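# Return plates and blocks to assigned deck bays, lid culture plate

## Task

After a crashed run, several items sit in the wrong places. Every plate and block must go into a bay that the deck layout sheet assigns to its type: the sealed 96-well deep-well block to bay 11; the sealed 96-well plates to bays 12, 31 and 41; the sealed 384-well plate to bay 23; the 96-well culture plate to bay 43, with its lid seated completely on it. All other bays stay empty. Each item has to lie flat within the corner pieces of its bay, with its cut corner pointing back-left. Everything must stay put on its own once the grippers release it and the arms have moved away.

## Robot and tools

Robot: two arms, left_arm and right_arm, each holding a parallel gripper. The names are not image sides. There is one shared scene frame: origin on the table top midway between the arms, +x out over the table, +z up, and left_arm sits on the +y side. Positions are in metres, orientations are quaternions written w first (qw, qx, qy, qz). Each gripper's fingers point along its own +z and close along its own y. The reported end_effector_position is the spot between the pads when shut; closed fingertips reach about 33 mm past it (9 mm when wide open), and closing pushes the tips roughly 24 mm farther out, so keep that clearance above surfaces. Printed hand positions can be a little off, worse at long reach.

Deck: bays are named row then column (bay 23 = row 2, column 3). Row 1 is nearest the arms, row 4 farthest; column 1 is on the left seen from the arms, column 4 on the right, and column 4 has raised floors. Where ware actually sits is known only from the cameras: cam_head_left and cam_head_right (896x504), cam_left_wrist and cam_right_wrist (504x504, fisheye).

The row: every motion command uses one list of 20 numbers covering both arms. Numbers 1-10 are left_arm: x, y, z, qw, qx, qy, qz (an absolute target pose for that gripper in the scene frame), then gripper position, force_limit, speed. Numbers 11-20 are the same for right_arm. The three gripper values each lie in -1 to 1. Position +1 is fully open (140 mm), about -0.8 brings the pads together, -1 closes until blocked. force_limit runs from roughly 14 N (-1) through 60 N (0) to 107 N (+1) on parts up to 40 mm wide. speed sets pad closing rate, about 30 mm/s (-1), 140 (0), 250 (+1). To leave a gripper unchanged, resend its three numbers; a 0 is an actual command. To hold an arm still, resend its last reported pose and keep sending the same quaternion; reported quaternions may drift.

Tools:
- execute_actions {"actions": [...], "pictures": bool}. An empty list just reports state. One action {"rows": [[20 numbers], ...], "steps": n} runs up to 15 control steps of 1/30 s; each row drives one step and the final row repeats to fill the count (default 15). A wait {"steps": n} (up to 300) sends nothing and returns once n steps have passed since the previous result. A target more than 0.6 m from an arm's last reported position along any gripper axis gets the whole call refused. Each step, the commanded pose is clipped to within 70 mm and 16 degrees of the measured one, so distant targets need several calls; check the returned pose before continuing.
- move {"target": [20 numbers], "speed": m/s from 0.002 to 0.5, default 0.25; turning up to twice that in rad/s}. Both grippers follow straight paths from where they are to their target poses, ending together, lasting 0.5 to 10 s (cut off at 10 s). No collision avoidance, including between the arms. Gripper values apply at the start. The result adds a move: line with the outcome (done, off_target, moving, held, fault), which limits applied (paced = target clipped; held = some steps blocked, after which the arm may surge), and each gripper's distance from its target.
- wait {"seconds": 0-10}: lets the simulation run with no new commands.
- zoom_image {"camera": name, "region": [x0, y0, x1, y1]} in pixels, top-left origin, at most 504x504: a closer look at the latest image.
- finished_scene {"scene": number}: ends and grades the current scene; irreversible. Call it only once everything is placed, released and the arms are clear.

Reading results: the state line gives each gripper's pose and velocities. object_status: 0 moving, 1 blocked while opening, 2 blocked while closing (a grip), 3 reached the request or pads met (thin items may still be held). After closing with -1, confirm 2 before lifting. position_measured is in counts, 3 open to 230 shut. To squeeze harder while status is 2, raise force_limit and nudge position (-1 to -0.98 or back). "pose unreachable" and HELD mean the clearance check altered or blocked a command. Hand target shows where the controller is currently steering. MOTOR HOT warns of overheating from holding loads; reaching the limit brakes the arm.

Safety: arms are stiff. Commanding even slightly past contact with something solid, or hitting fast, can trip a torque fault (a joint exceeds its load limit: waist and shoulder 312, elbow 147, wrist joints 41.4 N m, held weight included) or a force fault (144 N from outside); the arm then halts 10 s and drops the rest of the call. Keep the arms from touching each other. Never push or drop anything off the table; set items down gently and avoid slams or slips. Brief tugs on held parts or nudges to loose items can happen, so recheck with the cameras. The simulation keeps running while you think, so a holding arm stays loaded during replies.

Each tool is called after ">>>" as a command line: name --argument value for each argument, lists and objects as JSON in quotes; but a table of rows of numbers goes row by row, as --pt "numbers of a row", without its own name.

## Session

>>> execute_actions --actions '[]'

Scene clock: 0.00 s of 12600.00 s.
left_arm: end_effector_position=(+0.7043, +0.6181, +0.3231) position_measured=3 object_status=3 end_effector_quat_wxyz=(-0.001, +1.000, -0.023, +0.001) end_effector_velocity=(-0.000, -0.001, +0.001) end_effector_angular_velocity=(+0.000, +0.000, -0.001) | right_arm: end_effector_position=(+0.5972, -0.4803, +0.3210) position_measured=3 object_status=3 end_effector_quat_wxyz=(+0.001, +0.997, +0.072, -0.000) end_effector_velocity=(+0.000, +0.000, +0.000) end_effector_angular_velocity=(+0.001, -0.000, -0.000)
Joint positions: left_arm=[-0.054  0.162  1.604  0.002  1.372  1.518] | right_arm=[-0.052  0.165  1.605 -0.001  1.372  1.519]
Joint velocities: left_arm=[-0.001 -0.001 -0.001  0.     0.001  0.   ] | right_arm=[-0.    -0.    -0.     0.001  0.    -0.   ]
Joint torques (N m, as the joint torque sensors report them, + toward a larger angle): no reading
Hand target (left_arm): +0.704, +0.618, +0.323; -0.001, +1.000, -0.023, +0.001
Hand target (right_arm): +0.597, -0.480, +0.321; +0.001, +0.997, +0.072, -0.000

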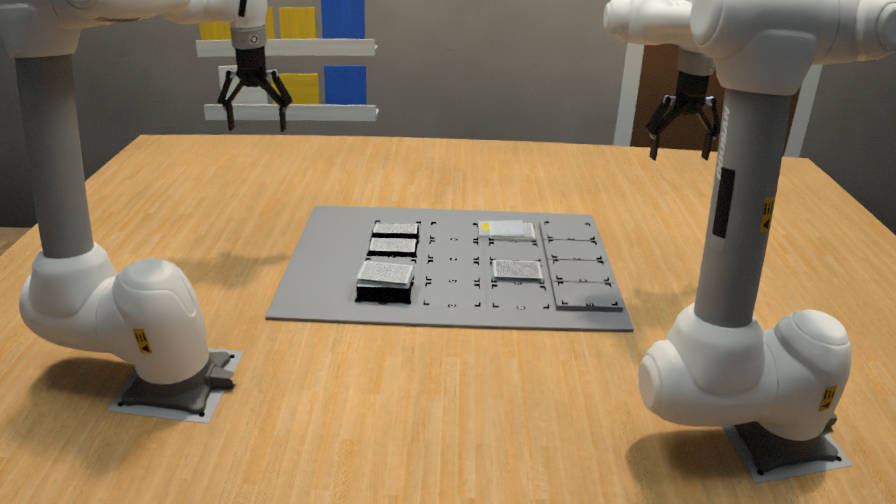

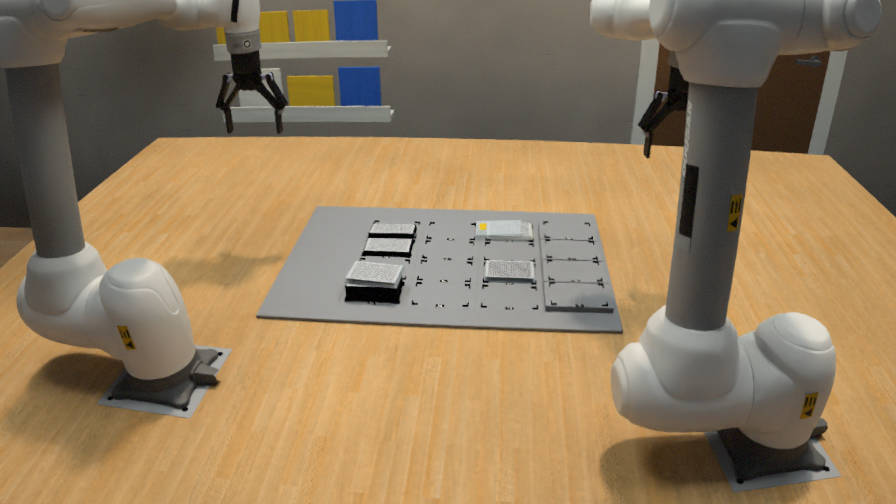

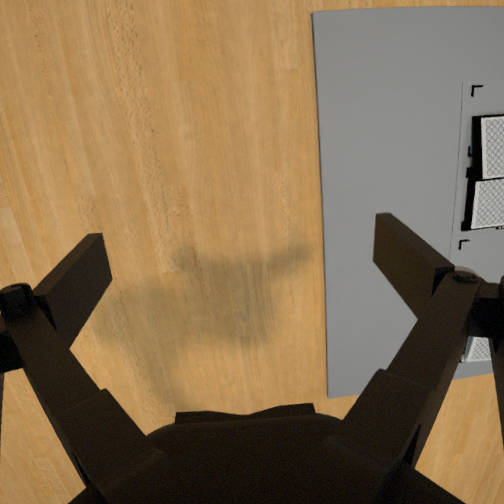

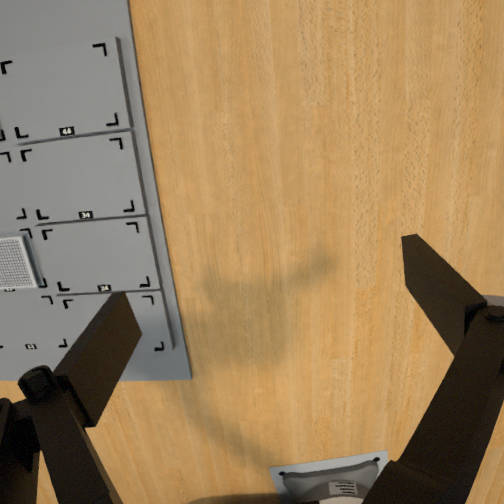

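>>> move --target '[0.62,0.22,0.3,0,1,0,0,1,0,0,0.68,-0.12,0.3,0,1,0,0,1,0,0]'

>>> zoom_image --camera "cam_head_left" --region '[340,200,620,320]'

Scene clock: 7.17 s of 12600.00 s.
left_arm: end_effector_position=(+0.6200, +0.2198, +0.3001) position_measured=3 object_status=3 end_effector_quat_wxyz=(+0.001, +1.000, +0.000, +0.000) end_effector_velocity=(-0.000, -0.001, +0.000) end_effector_angular_velocity=(+0.002, +0.000, -0.001) | right_arm: end_effector_position=(+0.6795, -0.1197, +0.2998) position_measured=3 object_status=3 end_effector_quat_wxyz=(-0.000, +1.000, -0.000, +0.000) end_effector_velocity=(+0.001, +0.000, +0.001) end_effector_angular_velocity=(-0.001, -0.001, -0.001)
Joint positions: left_arm=[-0.65   0.264  1.521 -0.001  1.356  0.875] | right_arm=[ 0.375  0.506  1.177 -0.     1.458  2.09 ]
Joint velocities: left_arm=[-0.002  0.001 -0.002  0.001  0.002 -0.002] | right_arm=[ 0.     0.001 -0.002 -0.001  0.001  0.001]
Joint torques (N m, as the joint torque sensors report them, + toward a larger angle): left_arm=[ -1.04 -72.99 -38.18   4.69   0.11   0.1 ] | right_arm=[  3.82 -89.14 -43.85   4.57  -0.41  -0.57]
Hand target (left_arm): +0.620, +0.220, +0.300; +0.001, +1.000, -0.000, +0.000
Hand target (right_arm): +0.680, -0.120, +0.300; -0.000, +1.000, -0.000, +0.000
Off the commanded pose (left_arm): 0.000 m, 0 deg.
Off the commanded pose (right_arm): 0.001 m, 0 deg.
After step 90, 2.10 s passed at rest.
move: done

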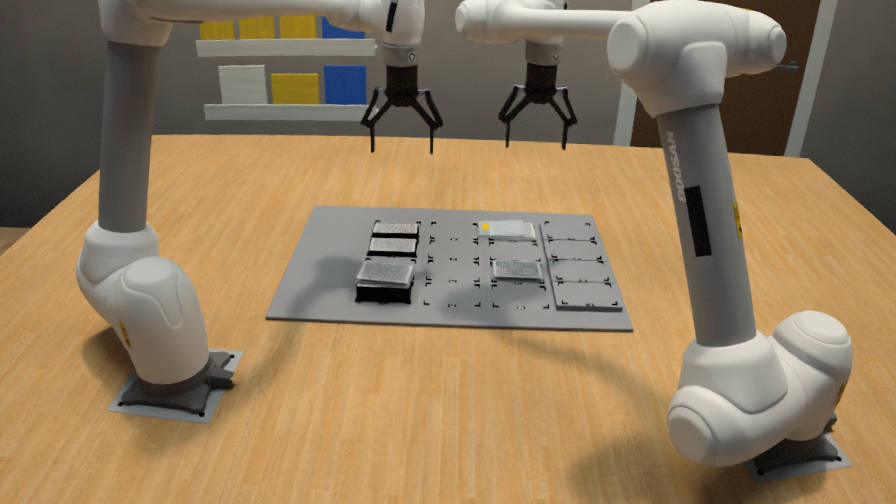

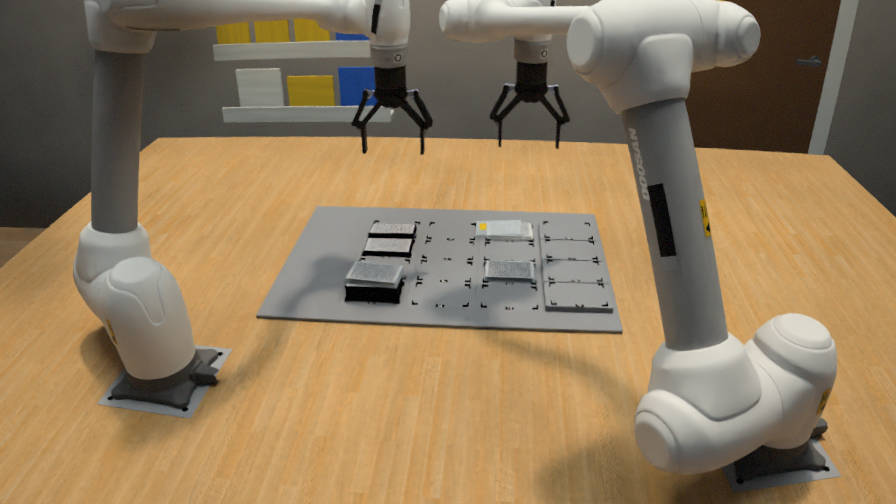

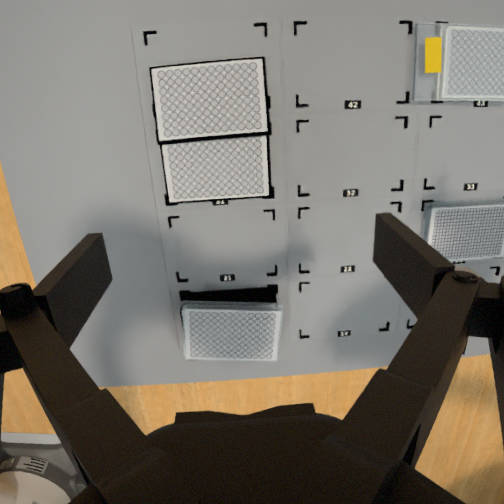

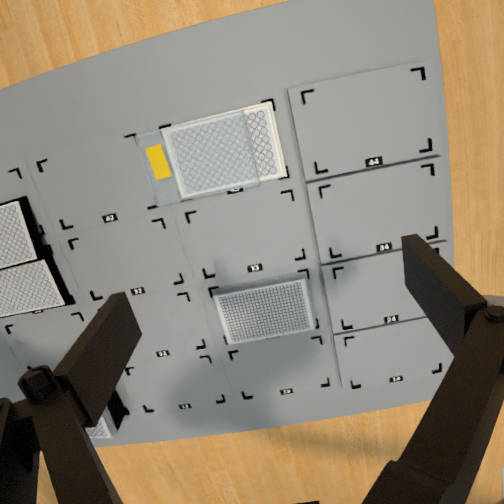

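Region (340, 200, 620, 320) of cam_head_left's 896x504 image, scaled by 1.800, with more detail than that image has; it fills the top 216 rows of this view, and the rest is white.

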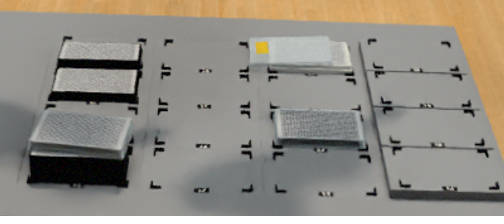

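>>> move --target '[0.65,0.25,0.11,0,1,0,0,1,0,0,0.69,-0.06,0.11,0,1,0,0,1,0,0]'

Scene clock: 15.53 s of 12600.00 s.
left_arm: end_effector_position=(+0.6502, +0.2498, +0.1100) position_measured=3 object_status=3 end_effector_quat_wxyz=(-0.000, +1.000, -0.000, -0.000) end_effector_velocity=(-0.000, -0.000, -0.001) end_effector_angular_velocity=(-0.000, +0.000, -0.001) | right_arm: end_effector_position=(+0.6896, -0.0601, +0.1100) position_measured=3 object_status=3 end_effector_quat_wxyz=(-0.000, +1.000, +0.000, -0.000) end_effector_velocity=(+0.001, -0.001, -0.001) end_effector_angular_velocity=(-0.002, -0.000, -0.001)
Joint positions: left_arm=[-0.591  0.387  1.717  0.     1.038  0.934] | right_arm=[0.427 0.652 1.29  0.    1.2   2.142]
Joint velocities: left_arm=[-0.     0.001  0.001 -0.    -0.002  0.001] | right_arm=[-0.001  0.001  0.001 -0.002 -0.001  0.   ]
Joint torques (N m, as the joint torque sensors report them, + toward a larger angle): left_arm=[ -2.38 -78.65 -32.63   3.9    0.34  -0.42] | right_arm=[   2.36 -101.22  -39.95    4.54   -0.07   -0.21]
Hand target (left_arm): +0.650, +0.250, +0.110; -0.000, +1.000, -0.000, -0.000
Hand target (right_arm): +0.690, -0.060, +0.110; -0.000, +1.000, +0.000, +0.000
Off the commanded pose (left_arm): 0.000 m, 0 deg.
Off the commanded pose (right_arm): 0.000 m, 0 deg.
After step 90, 4.10 s passed at rest.
move: done

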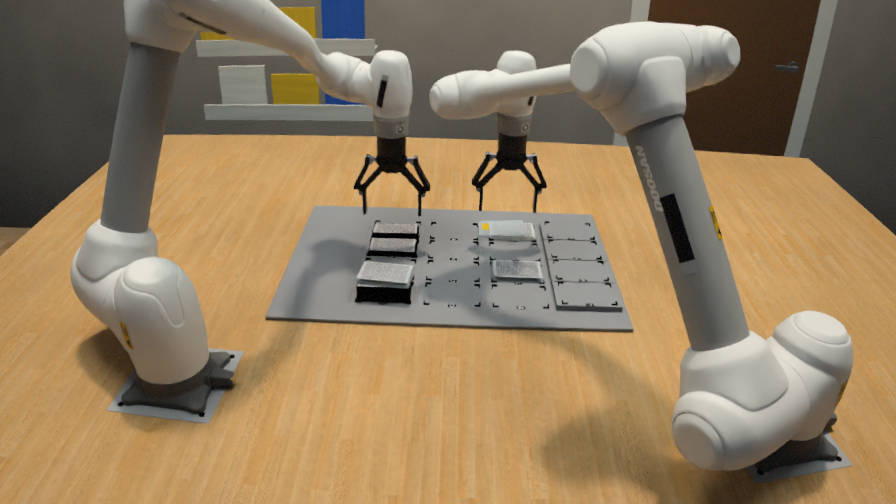

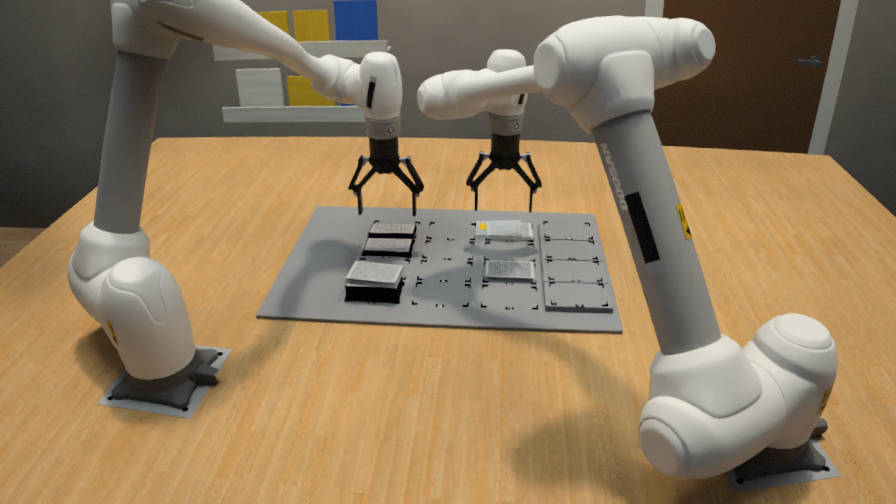

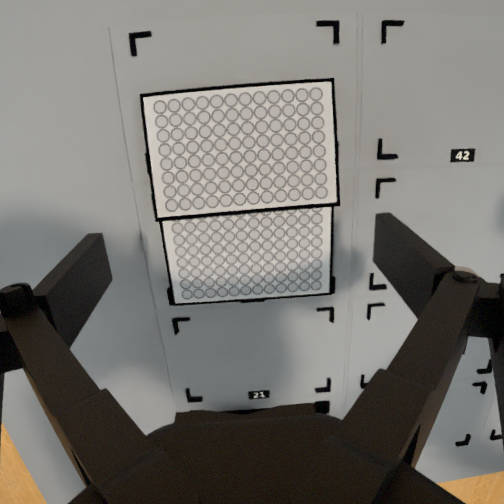

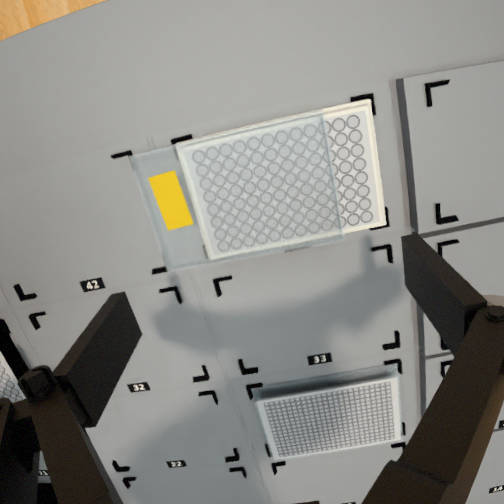

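>>> move --target '[0.68,0.245,0.065,0,1,0,0,1,0,0,0.72,-0.05,0.07,0,0.7071,-0.7071,0,1,0,0]' --speed 0.4

Scene clock: 26.47 s of 12600.00 s.
left_arm: end_effector_position=(+0.6800, +0.2449, +0.0650) position_measured=3 object_status=3 end_effector_quat_wxyz=(+0.000, +1.000, -0.000, -0.000) end_effector_velocity=(-0.000, +0.000, -0.000) end_effector_angular_velocity=(+0.001, +0.000, -0.001) | right_arm: end_effector_position=(+0.7200, -0.0500, +0.0700) position_measured=3 object_status=3 end_effector_quat_wxyz=(+0.000, -0.707, +0.707, +0.000) end_effector_velocity=(+0.001, -0.000, +0.001) end_effector_angular_velocity=(+0.000, -0.002, -0.006)
Joint positions: left_arm=[-0.573  0.464  1.693 -0.     0.984  0.953] | right_arm=[0.419 0.726 1.237 0.    1.178 3.704]
Joint velocities: left_arm=[-0.     0.     0.     0.001  0.    -0.   ] | right_arm=[-0.001 -0.001 -0.001 -0.001 -0.     0.006]
Joint torques (N m, as the joint torque sensors report them, + toward a larger angle): left_arm=[ -1.41 -85.96 -30.97   3.78   0.37  -0.34] | right_arm=[   1.23 -108.3   -39.25    4.15    0.16    0.52]
Hand target (left_arm): +0.680, +0.245, +0.065; -0.000, +1.000, -0.000, -0.000
Hand target (right_arm): +0.720, -0.050, +0.070; +0.000, +0.707, -0.707, -0.000
Off the commanded pose (left_arm): 0.000 m, 0 deg.
Off the commanded pose (right_arm): 0.000 m, 0 deg.
After step 90, 5.50 s passed at rest.
move: done

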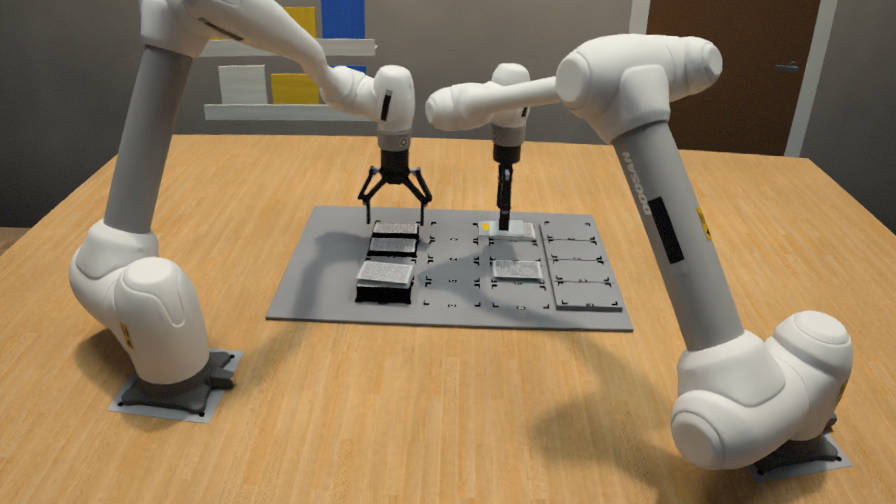

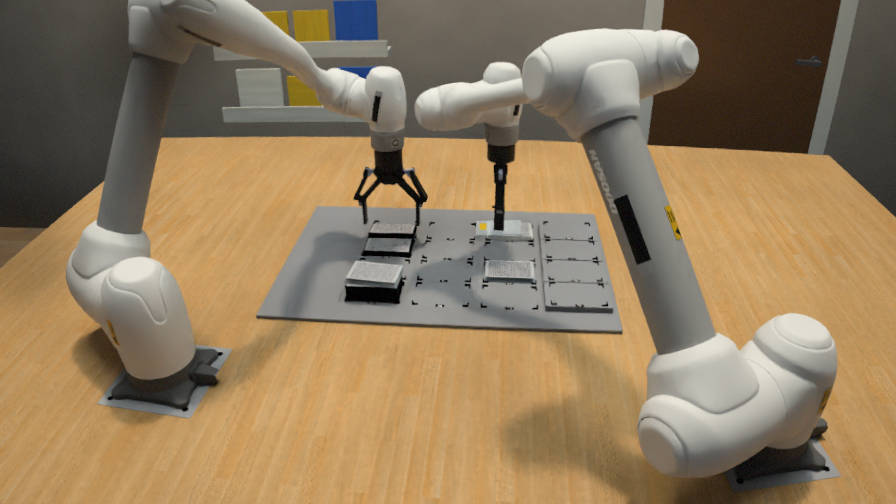

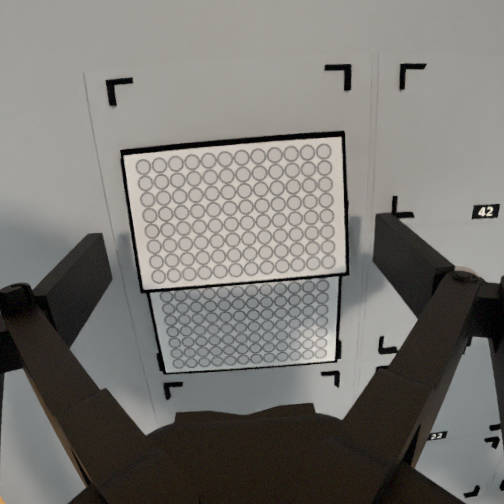

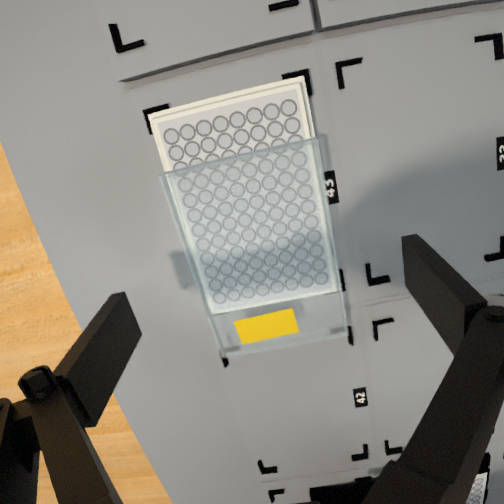

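>>> move --target '[0.70,0.246,0.038,0,0.9954,0,-0.096,1,0,0,0.72,-0.06,0.052,0,0.7071,-0.7071,0,0.5,-0.6,0]' --speed 0.08

>>> zoom_image --camera "cam_head_left" --region '[350,190,560,270]'

Scene clock: 38.83 s of 12600.00 s.
left_arm: end_effector_position=(+0.7000, +0.2461, +0.0380) position_measured=3 object_status=3 end_effector_quat_wxyz=(-0.000, +0.995, +0.000, -0.096) end_effector_velocity=(+0.001, +0.000, -0.001) end_effector_angular_velocity=(-0.000, +0.004, +0.000) | right_arm: end_effector_position=(+0.7200, -0.0600, +0.0520) position_measured=66 object_status=3 end_effector_quat_wxyz=(-0.000, -0.707, +0.707, +0.000) end_effector_velocity=(+0.002, -0.002, +0.000) end_effector_angular_velocity=(+0.001, -0.001, -0.002)
Joint positions: left_arm=[-0.512  0.589  1.556 -0.11   1.162  1.065] | right_arm=[0.409 0.729 1.266 0.    1.146 3.695]
Joint velocities: left_arm=[ 0.002  0.004 -0.004 -0.002  0.004  0.002] | right_arm=[-0.002 -0.    -0.     0.    -0.001 -0.   ]
Joint torques (N m, as the joint torque sensors report them, + toward a larger angle): left_arm=[ -2.88 -96.19 -31.58   3.65   0.67  -0.75] | right_arm=[   5.52 -108.9   -37.87    4.33   -0.11   -0.38]
Hand target (left_arm): +0.700, +0.246, +0.038; -0.000, +0.995, +0.000, -0.096
Hand target (right_arm): +0.720, -0.060, +0.052; +0.000, +0.707, -0.707, -0.000
Off the commanded pose (left_arm): 0.000 m, 0 deg.
Off the commanded pose (right_arm): 0.000 m, 0 deg.
After step 90, 7.87 s passed at rest.
move: done

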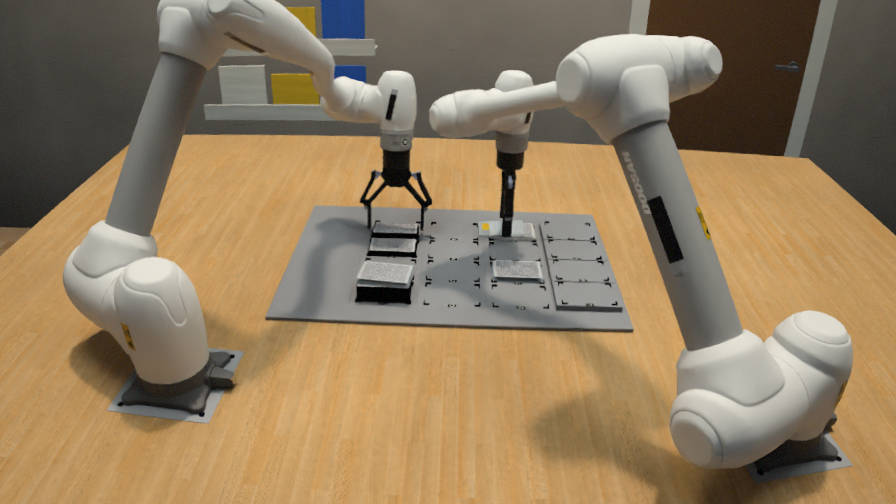

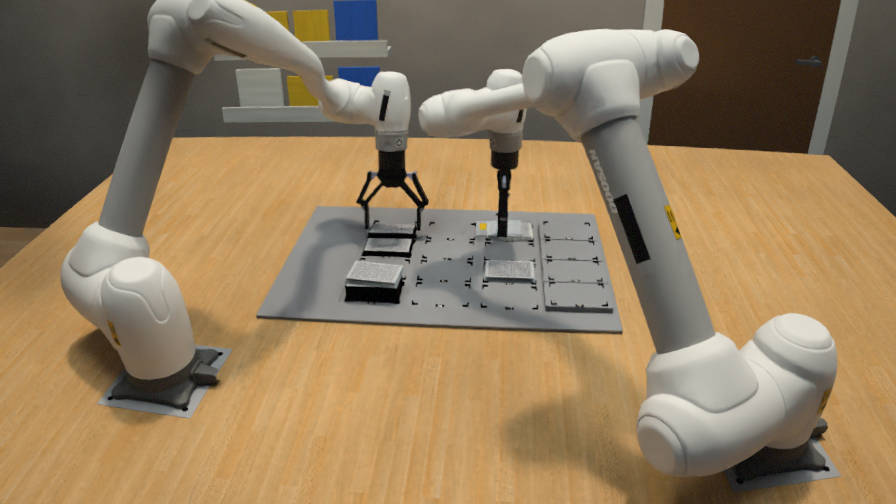

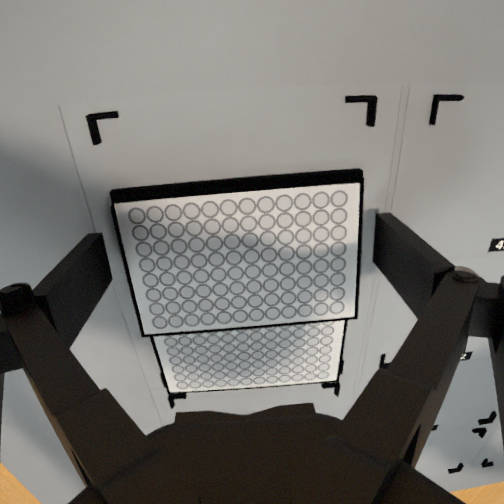

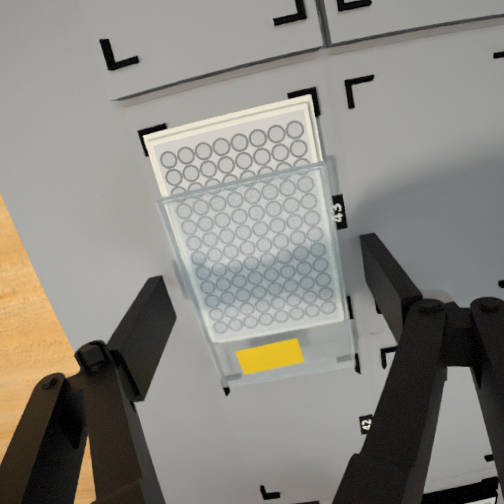

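Region (350, 190, 560, 270) of cam_head_left's 896x504 image, scaled by 2.400, with more detail than that image has; it fills the top 192 rows of this view, and the rest is white.

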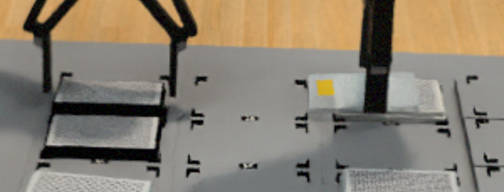

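>>> move --target '[0.70,0.246,0.031,0,0.9954,0,-0.096,1,0,0,0.72,-0.06,0.046,0,0.7071,-0.7071,0,0.5,-0.6,0]' --speed 0.03

>>> move --target '[0.70,0.246,0.031,0,0.9954,0,-0.096,-1,-0.3,-0.8,0.72,-0.06,0.046,0,0.7071,-0.7071,0,-1,-0.6,-0.8]'

Scene clock: 45.33 s of 12600.00 s.
left_arm: end_effector_position=(+0.7000, +0.2460, +0.0311) position_measured=3 object_status=3 end_effector_quat_wxyz=(+0.000, +0.995, +0.000, -0.096) end_effector_velocity=(-0.000, -0.001, -0.000) end_effector_angular_velocity=(-0.000, -0.001, -0.002) | right_arm: end_effector_position=(+0.7200, -0.0600, +0.0461) position_measured=66 object_status=3 end_effector_quat_wxyz=(+0.000, -0.707, +0.707, +0.000) end_effector_velocity=(-0.000, +0.000, -0.000) end_effector_angular_velocity=(-0.000, +0.000, +0.000)
Joint positions: left_arm=[-0.512  0.596  1.559 -0.111  1.153  1.067] | right_arm=[0.409 0.733 1.27  0.    1.138 3.695]
Joint velocities: left_arm=[-0.002  0.     0.     0.    -0.001  0.001] | right_arm=[ 0.    -0.     0.001 -0.    -0.001 -0.   ]
Joint torques (N m, as the joint torque sensors report them, + toward a larger angle): left_arm=[ -0.87 -98.74 -30.81   3.72   0.8   -0.3 ] | right_arm=[   1.01 -106.48  -39.89    3.94   -0.58   -0.6 ]
Hand target (left_arm): +0.700, +0.246, +0.031; +0.000, +0.995, -0.000, -0.096
Hand target (right_arm): +0.720, -0.060, +0.046; -0.000, +0.707, -0.707, -0.000
Off the commanded pose (left_arm): 0.000 m, 0 deg.
Off the commanded pose (right_arm): 0.000 m, 0 deg.
After step 90, 2.80 s passed at rest.
move: done

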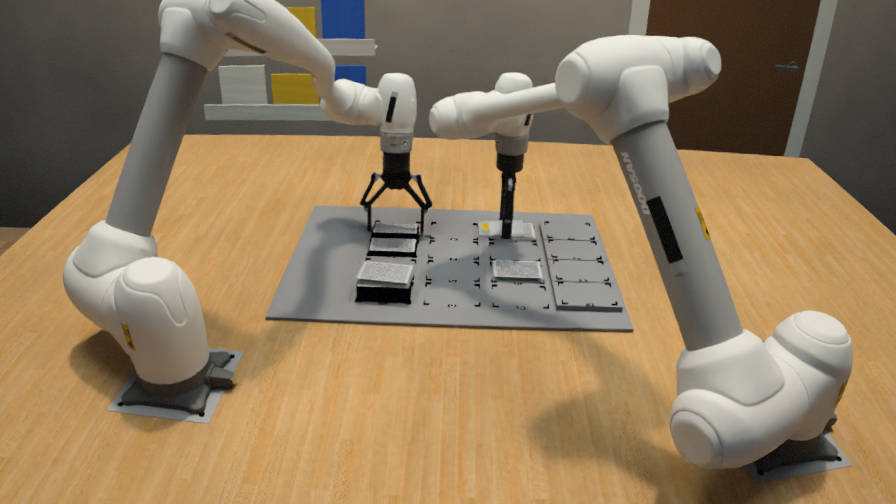

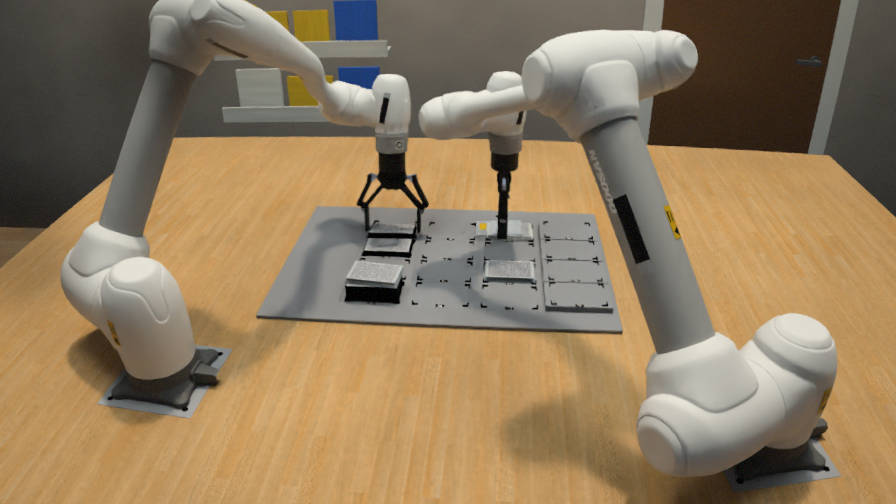

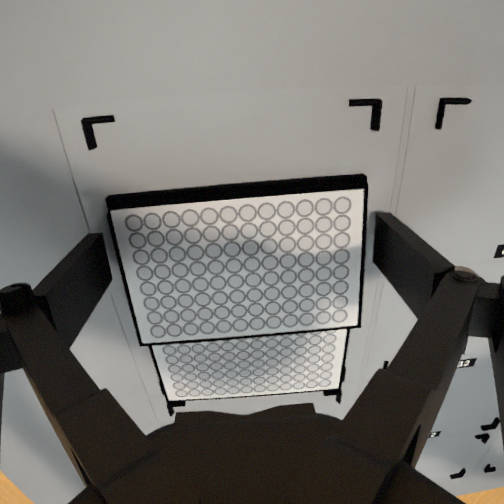

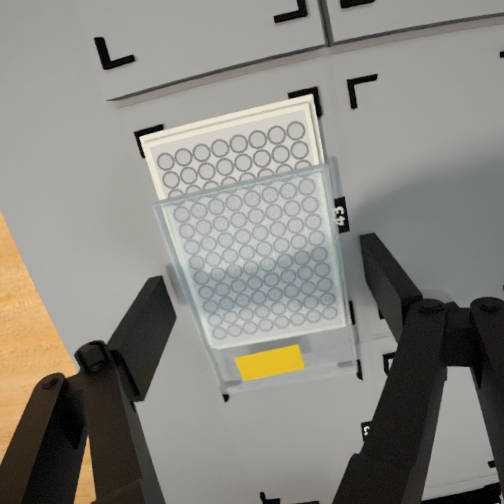

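Scene clock: 46.03 s of 12600.00 s.
left_arm: end_effector_position=(+0.7001, +0.2460, +0.0311) position_measured=32 object_status=2 end_effector_quat_wxyz=(+0.000, +0.995, +0.000, -0.096) end_effector_velocity=(+0.000, +0.000, -0.000) end_effector_angular_velocity=(-0.001, -0.000, +0.001) | right_arm: end_effector_position=(+0.7200, -0.0600, +0.0460) position_measured=102 object_status=2 end_effector_quat_wxyz=(+0.000, -0.707, +0.707, +0.000) end_effector_velocity=(-0.000, -0.000, -0.000) end_effector_angular_velocity=(-0.001, +0.000, -0.000)
Joint positions: left_arm=[-0.512  0.596  1.559 -0.111  1.153  1.067] | right_arm=[0.409 0.733 1.27  0.    1.138 3.695]
Joint velocities: left_arm=[ 0.001  0.     0.    -0.    -0.001  0.   ] | right_arm=[-0.  0.  0. -0.  0.  0.]
Joint torques (N m, as the joint torque sensors report them, + toward a larger angle): left_arm=[ -3.7  -73.06 -18.93   3.34  -1.28  -0.39] | right_arm=[  1.69 -98.82 -34.44   4.27  -0.37  -0.5 ]
Hand target (left_arm): +0.700, +0.246, +0.031; +0.000, +0.995, -0.000, -0.096
Hand target (right_arm): +0.720, -0.060, +0.046; -0.000, +0.707, -0.707, -0.000
Off the commanded pose (left_arm): 0.000 m, 0 deg.
Off the commanded pose (right_arm): 0.000 m, 0 deg.
move: done

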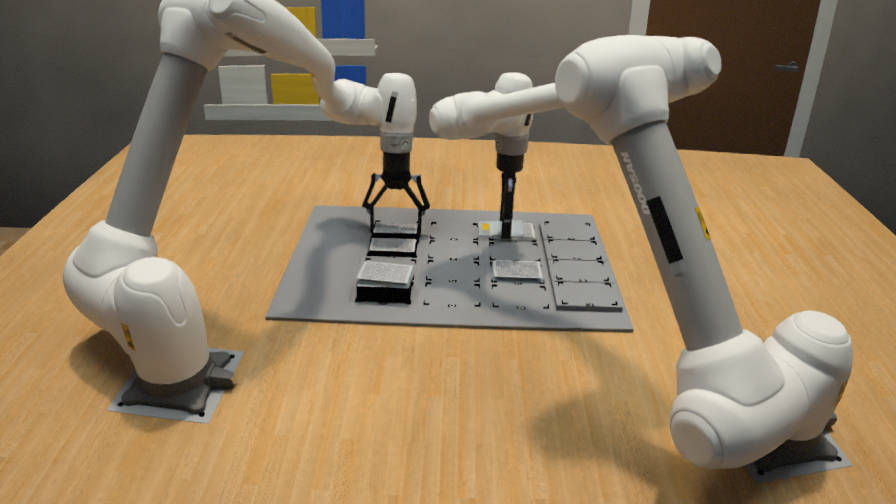

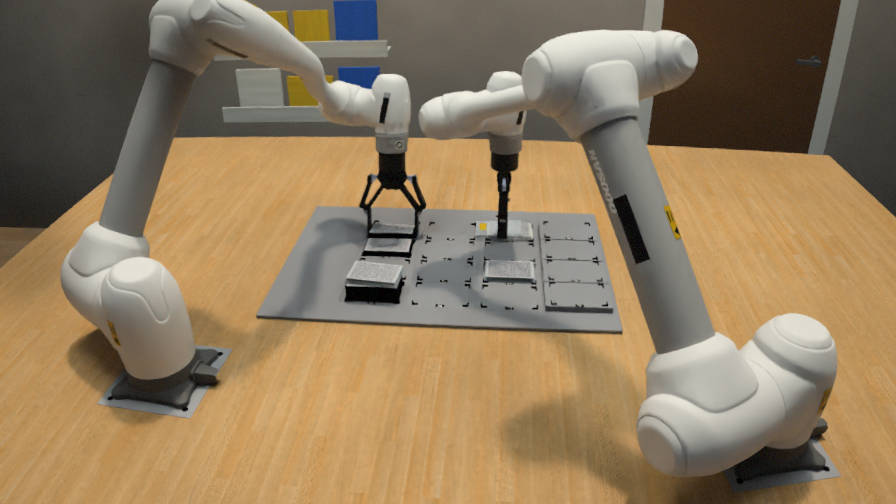

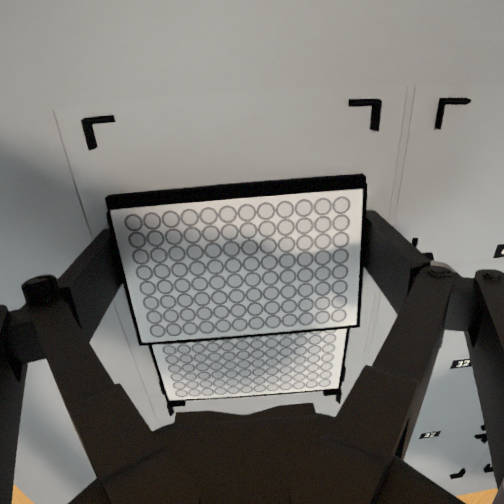

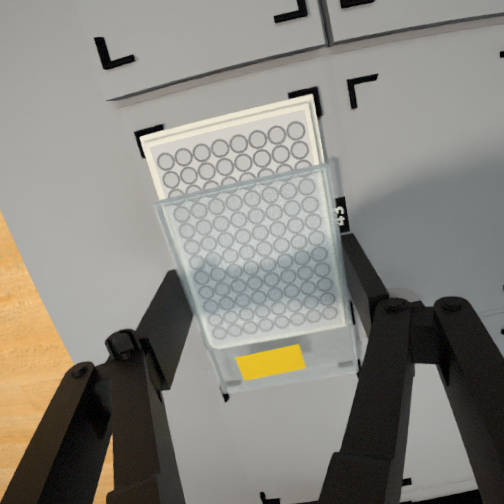

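>>> move --target '[0.70,0.246,0.033,0,0.9954,0,-0.096,-0.98,-0.3,-0.8,0.72,-0.06,0.048,0,0.7071,-0.7071,0,-0.98,-0.6,-0.8]' --speed 0.02

>>> move --target '[0.726,0.246,0.033,0,0.9954,0,-0.096,-0.98,-0.3,-0.8,0.72,-0.088,0.049,0,0.7071,-0.7071,0,-0.98,-0.6,-0.8]' --speed 0.04

Scene clock: 54.13 s of 12600.00 s.
left_arm: end_effector_position=(+0.7000, +0.2459, +0.0330) position_measured=32 object_status=2 end_effector_quat_wxyz=(+0.000, +0.995, +0.000, -0.096) end_effector_velocity=(-0.000, -0.000, +0.000) end_effector_angular_velocity=(-0.001, +0.000, -0.000) | right_arm: end_effector_position=(+0.7200, -0.0600, +0.0480) position_measured=102 object_status=2 end_effector_quat_wxyz=(-0.000, -0.707, +0.707, +0.000) end_effector_velocity=(+0.001, -0.001, +0.003) end_effector_angular_velocity=(+0.002, -0.002, -0.002)
Joint positions: left_arm=[-0.512  0.594  1.558 -0.111  1.155  1.066] | right_arm=[0.409 0.732 1.269 0.    1.141 3.695]
Joint velocities: left_arm=[-0.    -0.001  0.    -0.001  0.     0.   ] | right_arm=[-0.002 -0.003 -0.     0.001  0.     0.   ]
Joint torques (N m, as the joint torque sensors report them, + toward a larger angle): left_arm=[ -1.61 -96.63 -31.61   3.59   0.77  -0.34] | right_arm=[   3.34 -103.89  -38.57    3.79    0.28   -0.61]
Hand target (left_arm): +0.700, +0.246, +0.033; -0.000, +0.995, +0.000, -0.096
Hand target (right_arm): +0.720, -0.060, +0.048; +0.000, +0.707, -0.707, +0.000
Off the commanded pose (left_arm): 0.000 m, 0 deg.
Off the commanded pose (right_arm): 0.000 m, 0 deg.
After step 90, 4.40 s passed at rest.
move: done

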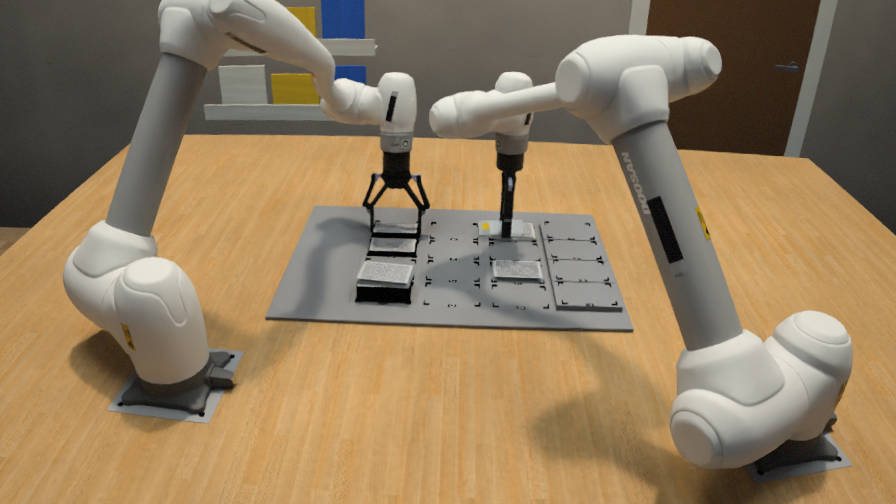

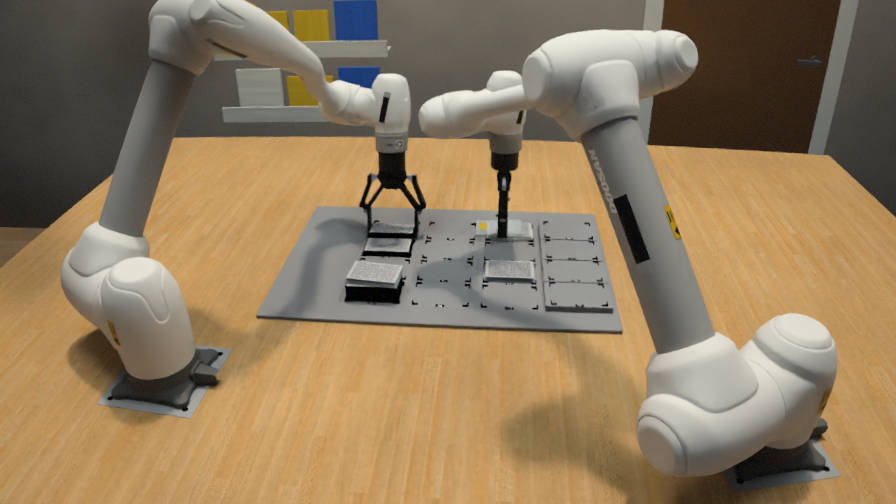

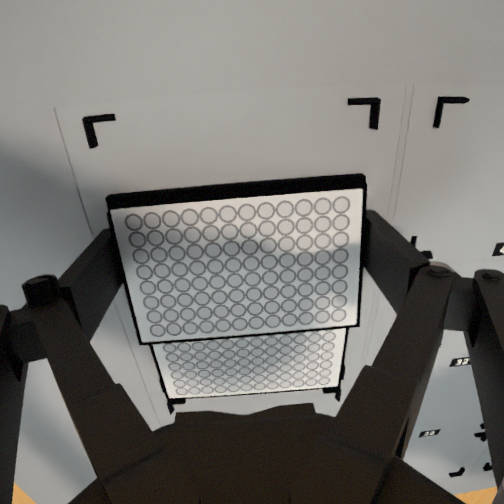

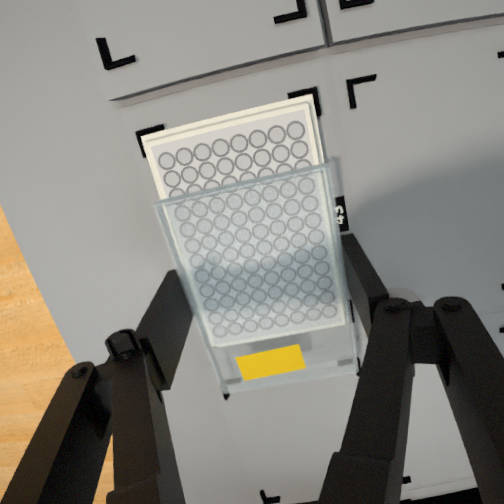

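Scene clock: 55.13 s of 12600.00 s.
left_arm: end_effector_position=(+0.7259, +0.2460, +0.0330) position_measured=32 object_status=2 end_effector_quat_wxyz=(-0.000, +0.995, +0.000, -0.096) end_effector_velocity=(+0.000, -0.000, -0.000) end_effector_angular_velocity=(+0.000, -0.000, -0.001) | right_arm: end_effector_position=(+0.7200, -0.0880, +0.0490) position_measured=102 object_status=2 end_effector_quat_wxyz=(-0.000, -0.707, +0.707, -0.000) end_effector_velocity=(-0.001, -0.001, -0.001) end_effector_angular_velocity=(-0.001, +0.002, +0.001)
Joint positions: left_arm=[-0.496  0.625  1.504 -0.107  1.18   1.078] | right_arm=[ 0.383  0.708  1.31  -0.     1.123  3.669]
Joint velocities: left_arm=[-0.     0.001 -0.001  0.    -0.     0.001] | right_arm=[ 0.    -0.001  0.003 -0.    -0.    -0.001]
Joint torques (N m, as the joint torque sensors report them, + toward a larger angle): left_arm=[  -0.97 -101.71  -32.19    3.64    0.66   -0.11] | right_arm=[   2.05 -102.48  -37.22    4.11   -0.44   -0.48]
Hand target (left_arm): +0.726, +0.246, +0.033; -0.000, +0.995, +0.000, -0.096
Hand target (right_arm): +0.720, -0.088, +0.049; +0.000, +0.707, -0.707, -0.000
Off the commanded pose (left_arm): 0.000 m, 0 deg.
Off the commanded pose (right_arm): 0.000 m, 0 deg.
move: done

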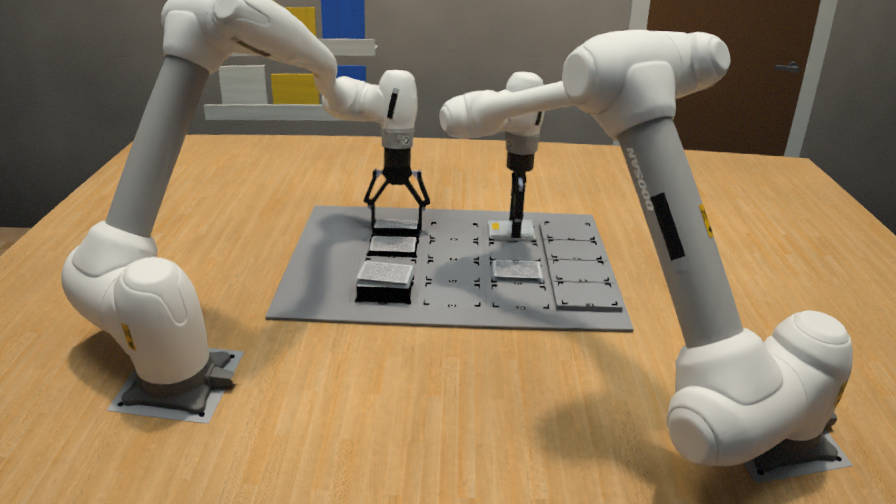

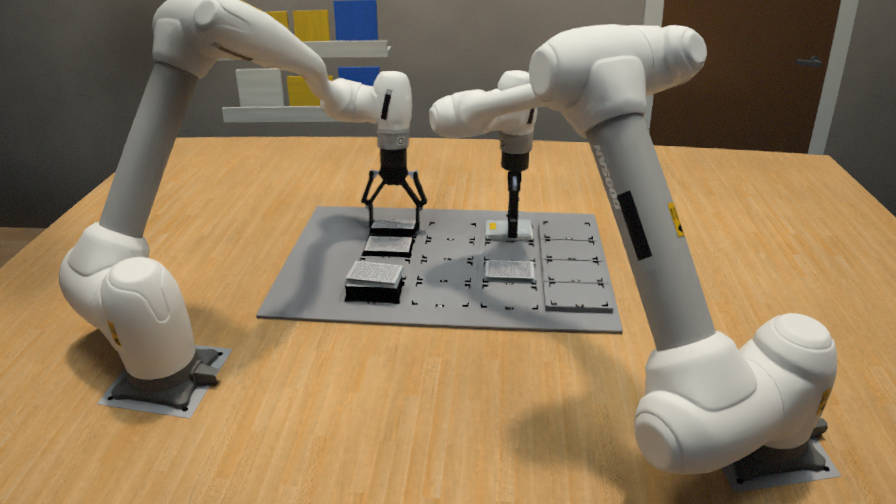

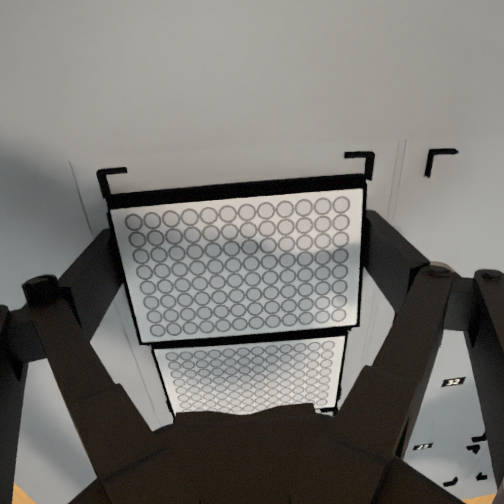

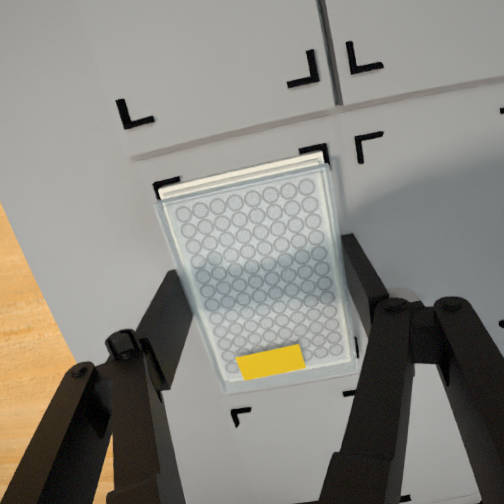

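>>> zoom_image --camera "cam_left_wrist" --region '[90,140,390,230]'

>>> zoom_image --camera "cam_right_wrist" --region '[140,130,400,400]'

Region (90, 140, 390, 230) of cam_left_wrist's 504x504 image, scaled by 1.680, with more detail than that image has; it fills the top 151 rows of this view, and the rest is white.

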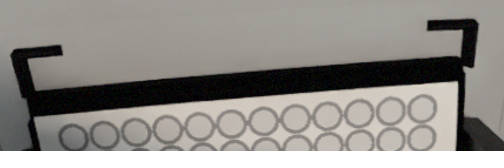

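Region (140, 130, 400, 400) of cam_right_wrist's 504x504 image, scaled by 1.867, with more detail than that image has; it fills the left 485 columns of this view, and the rest is white.

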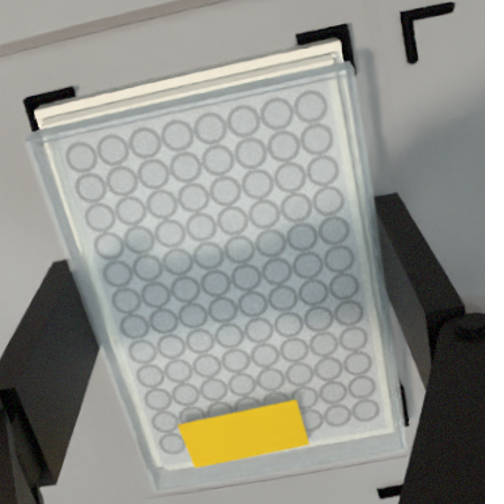

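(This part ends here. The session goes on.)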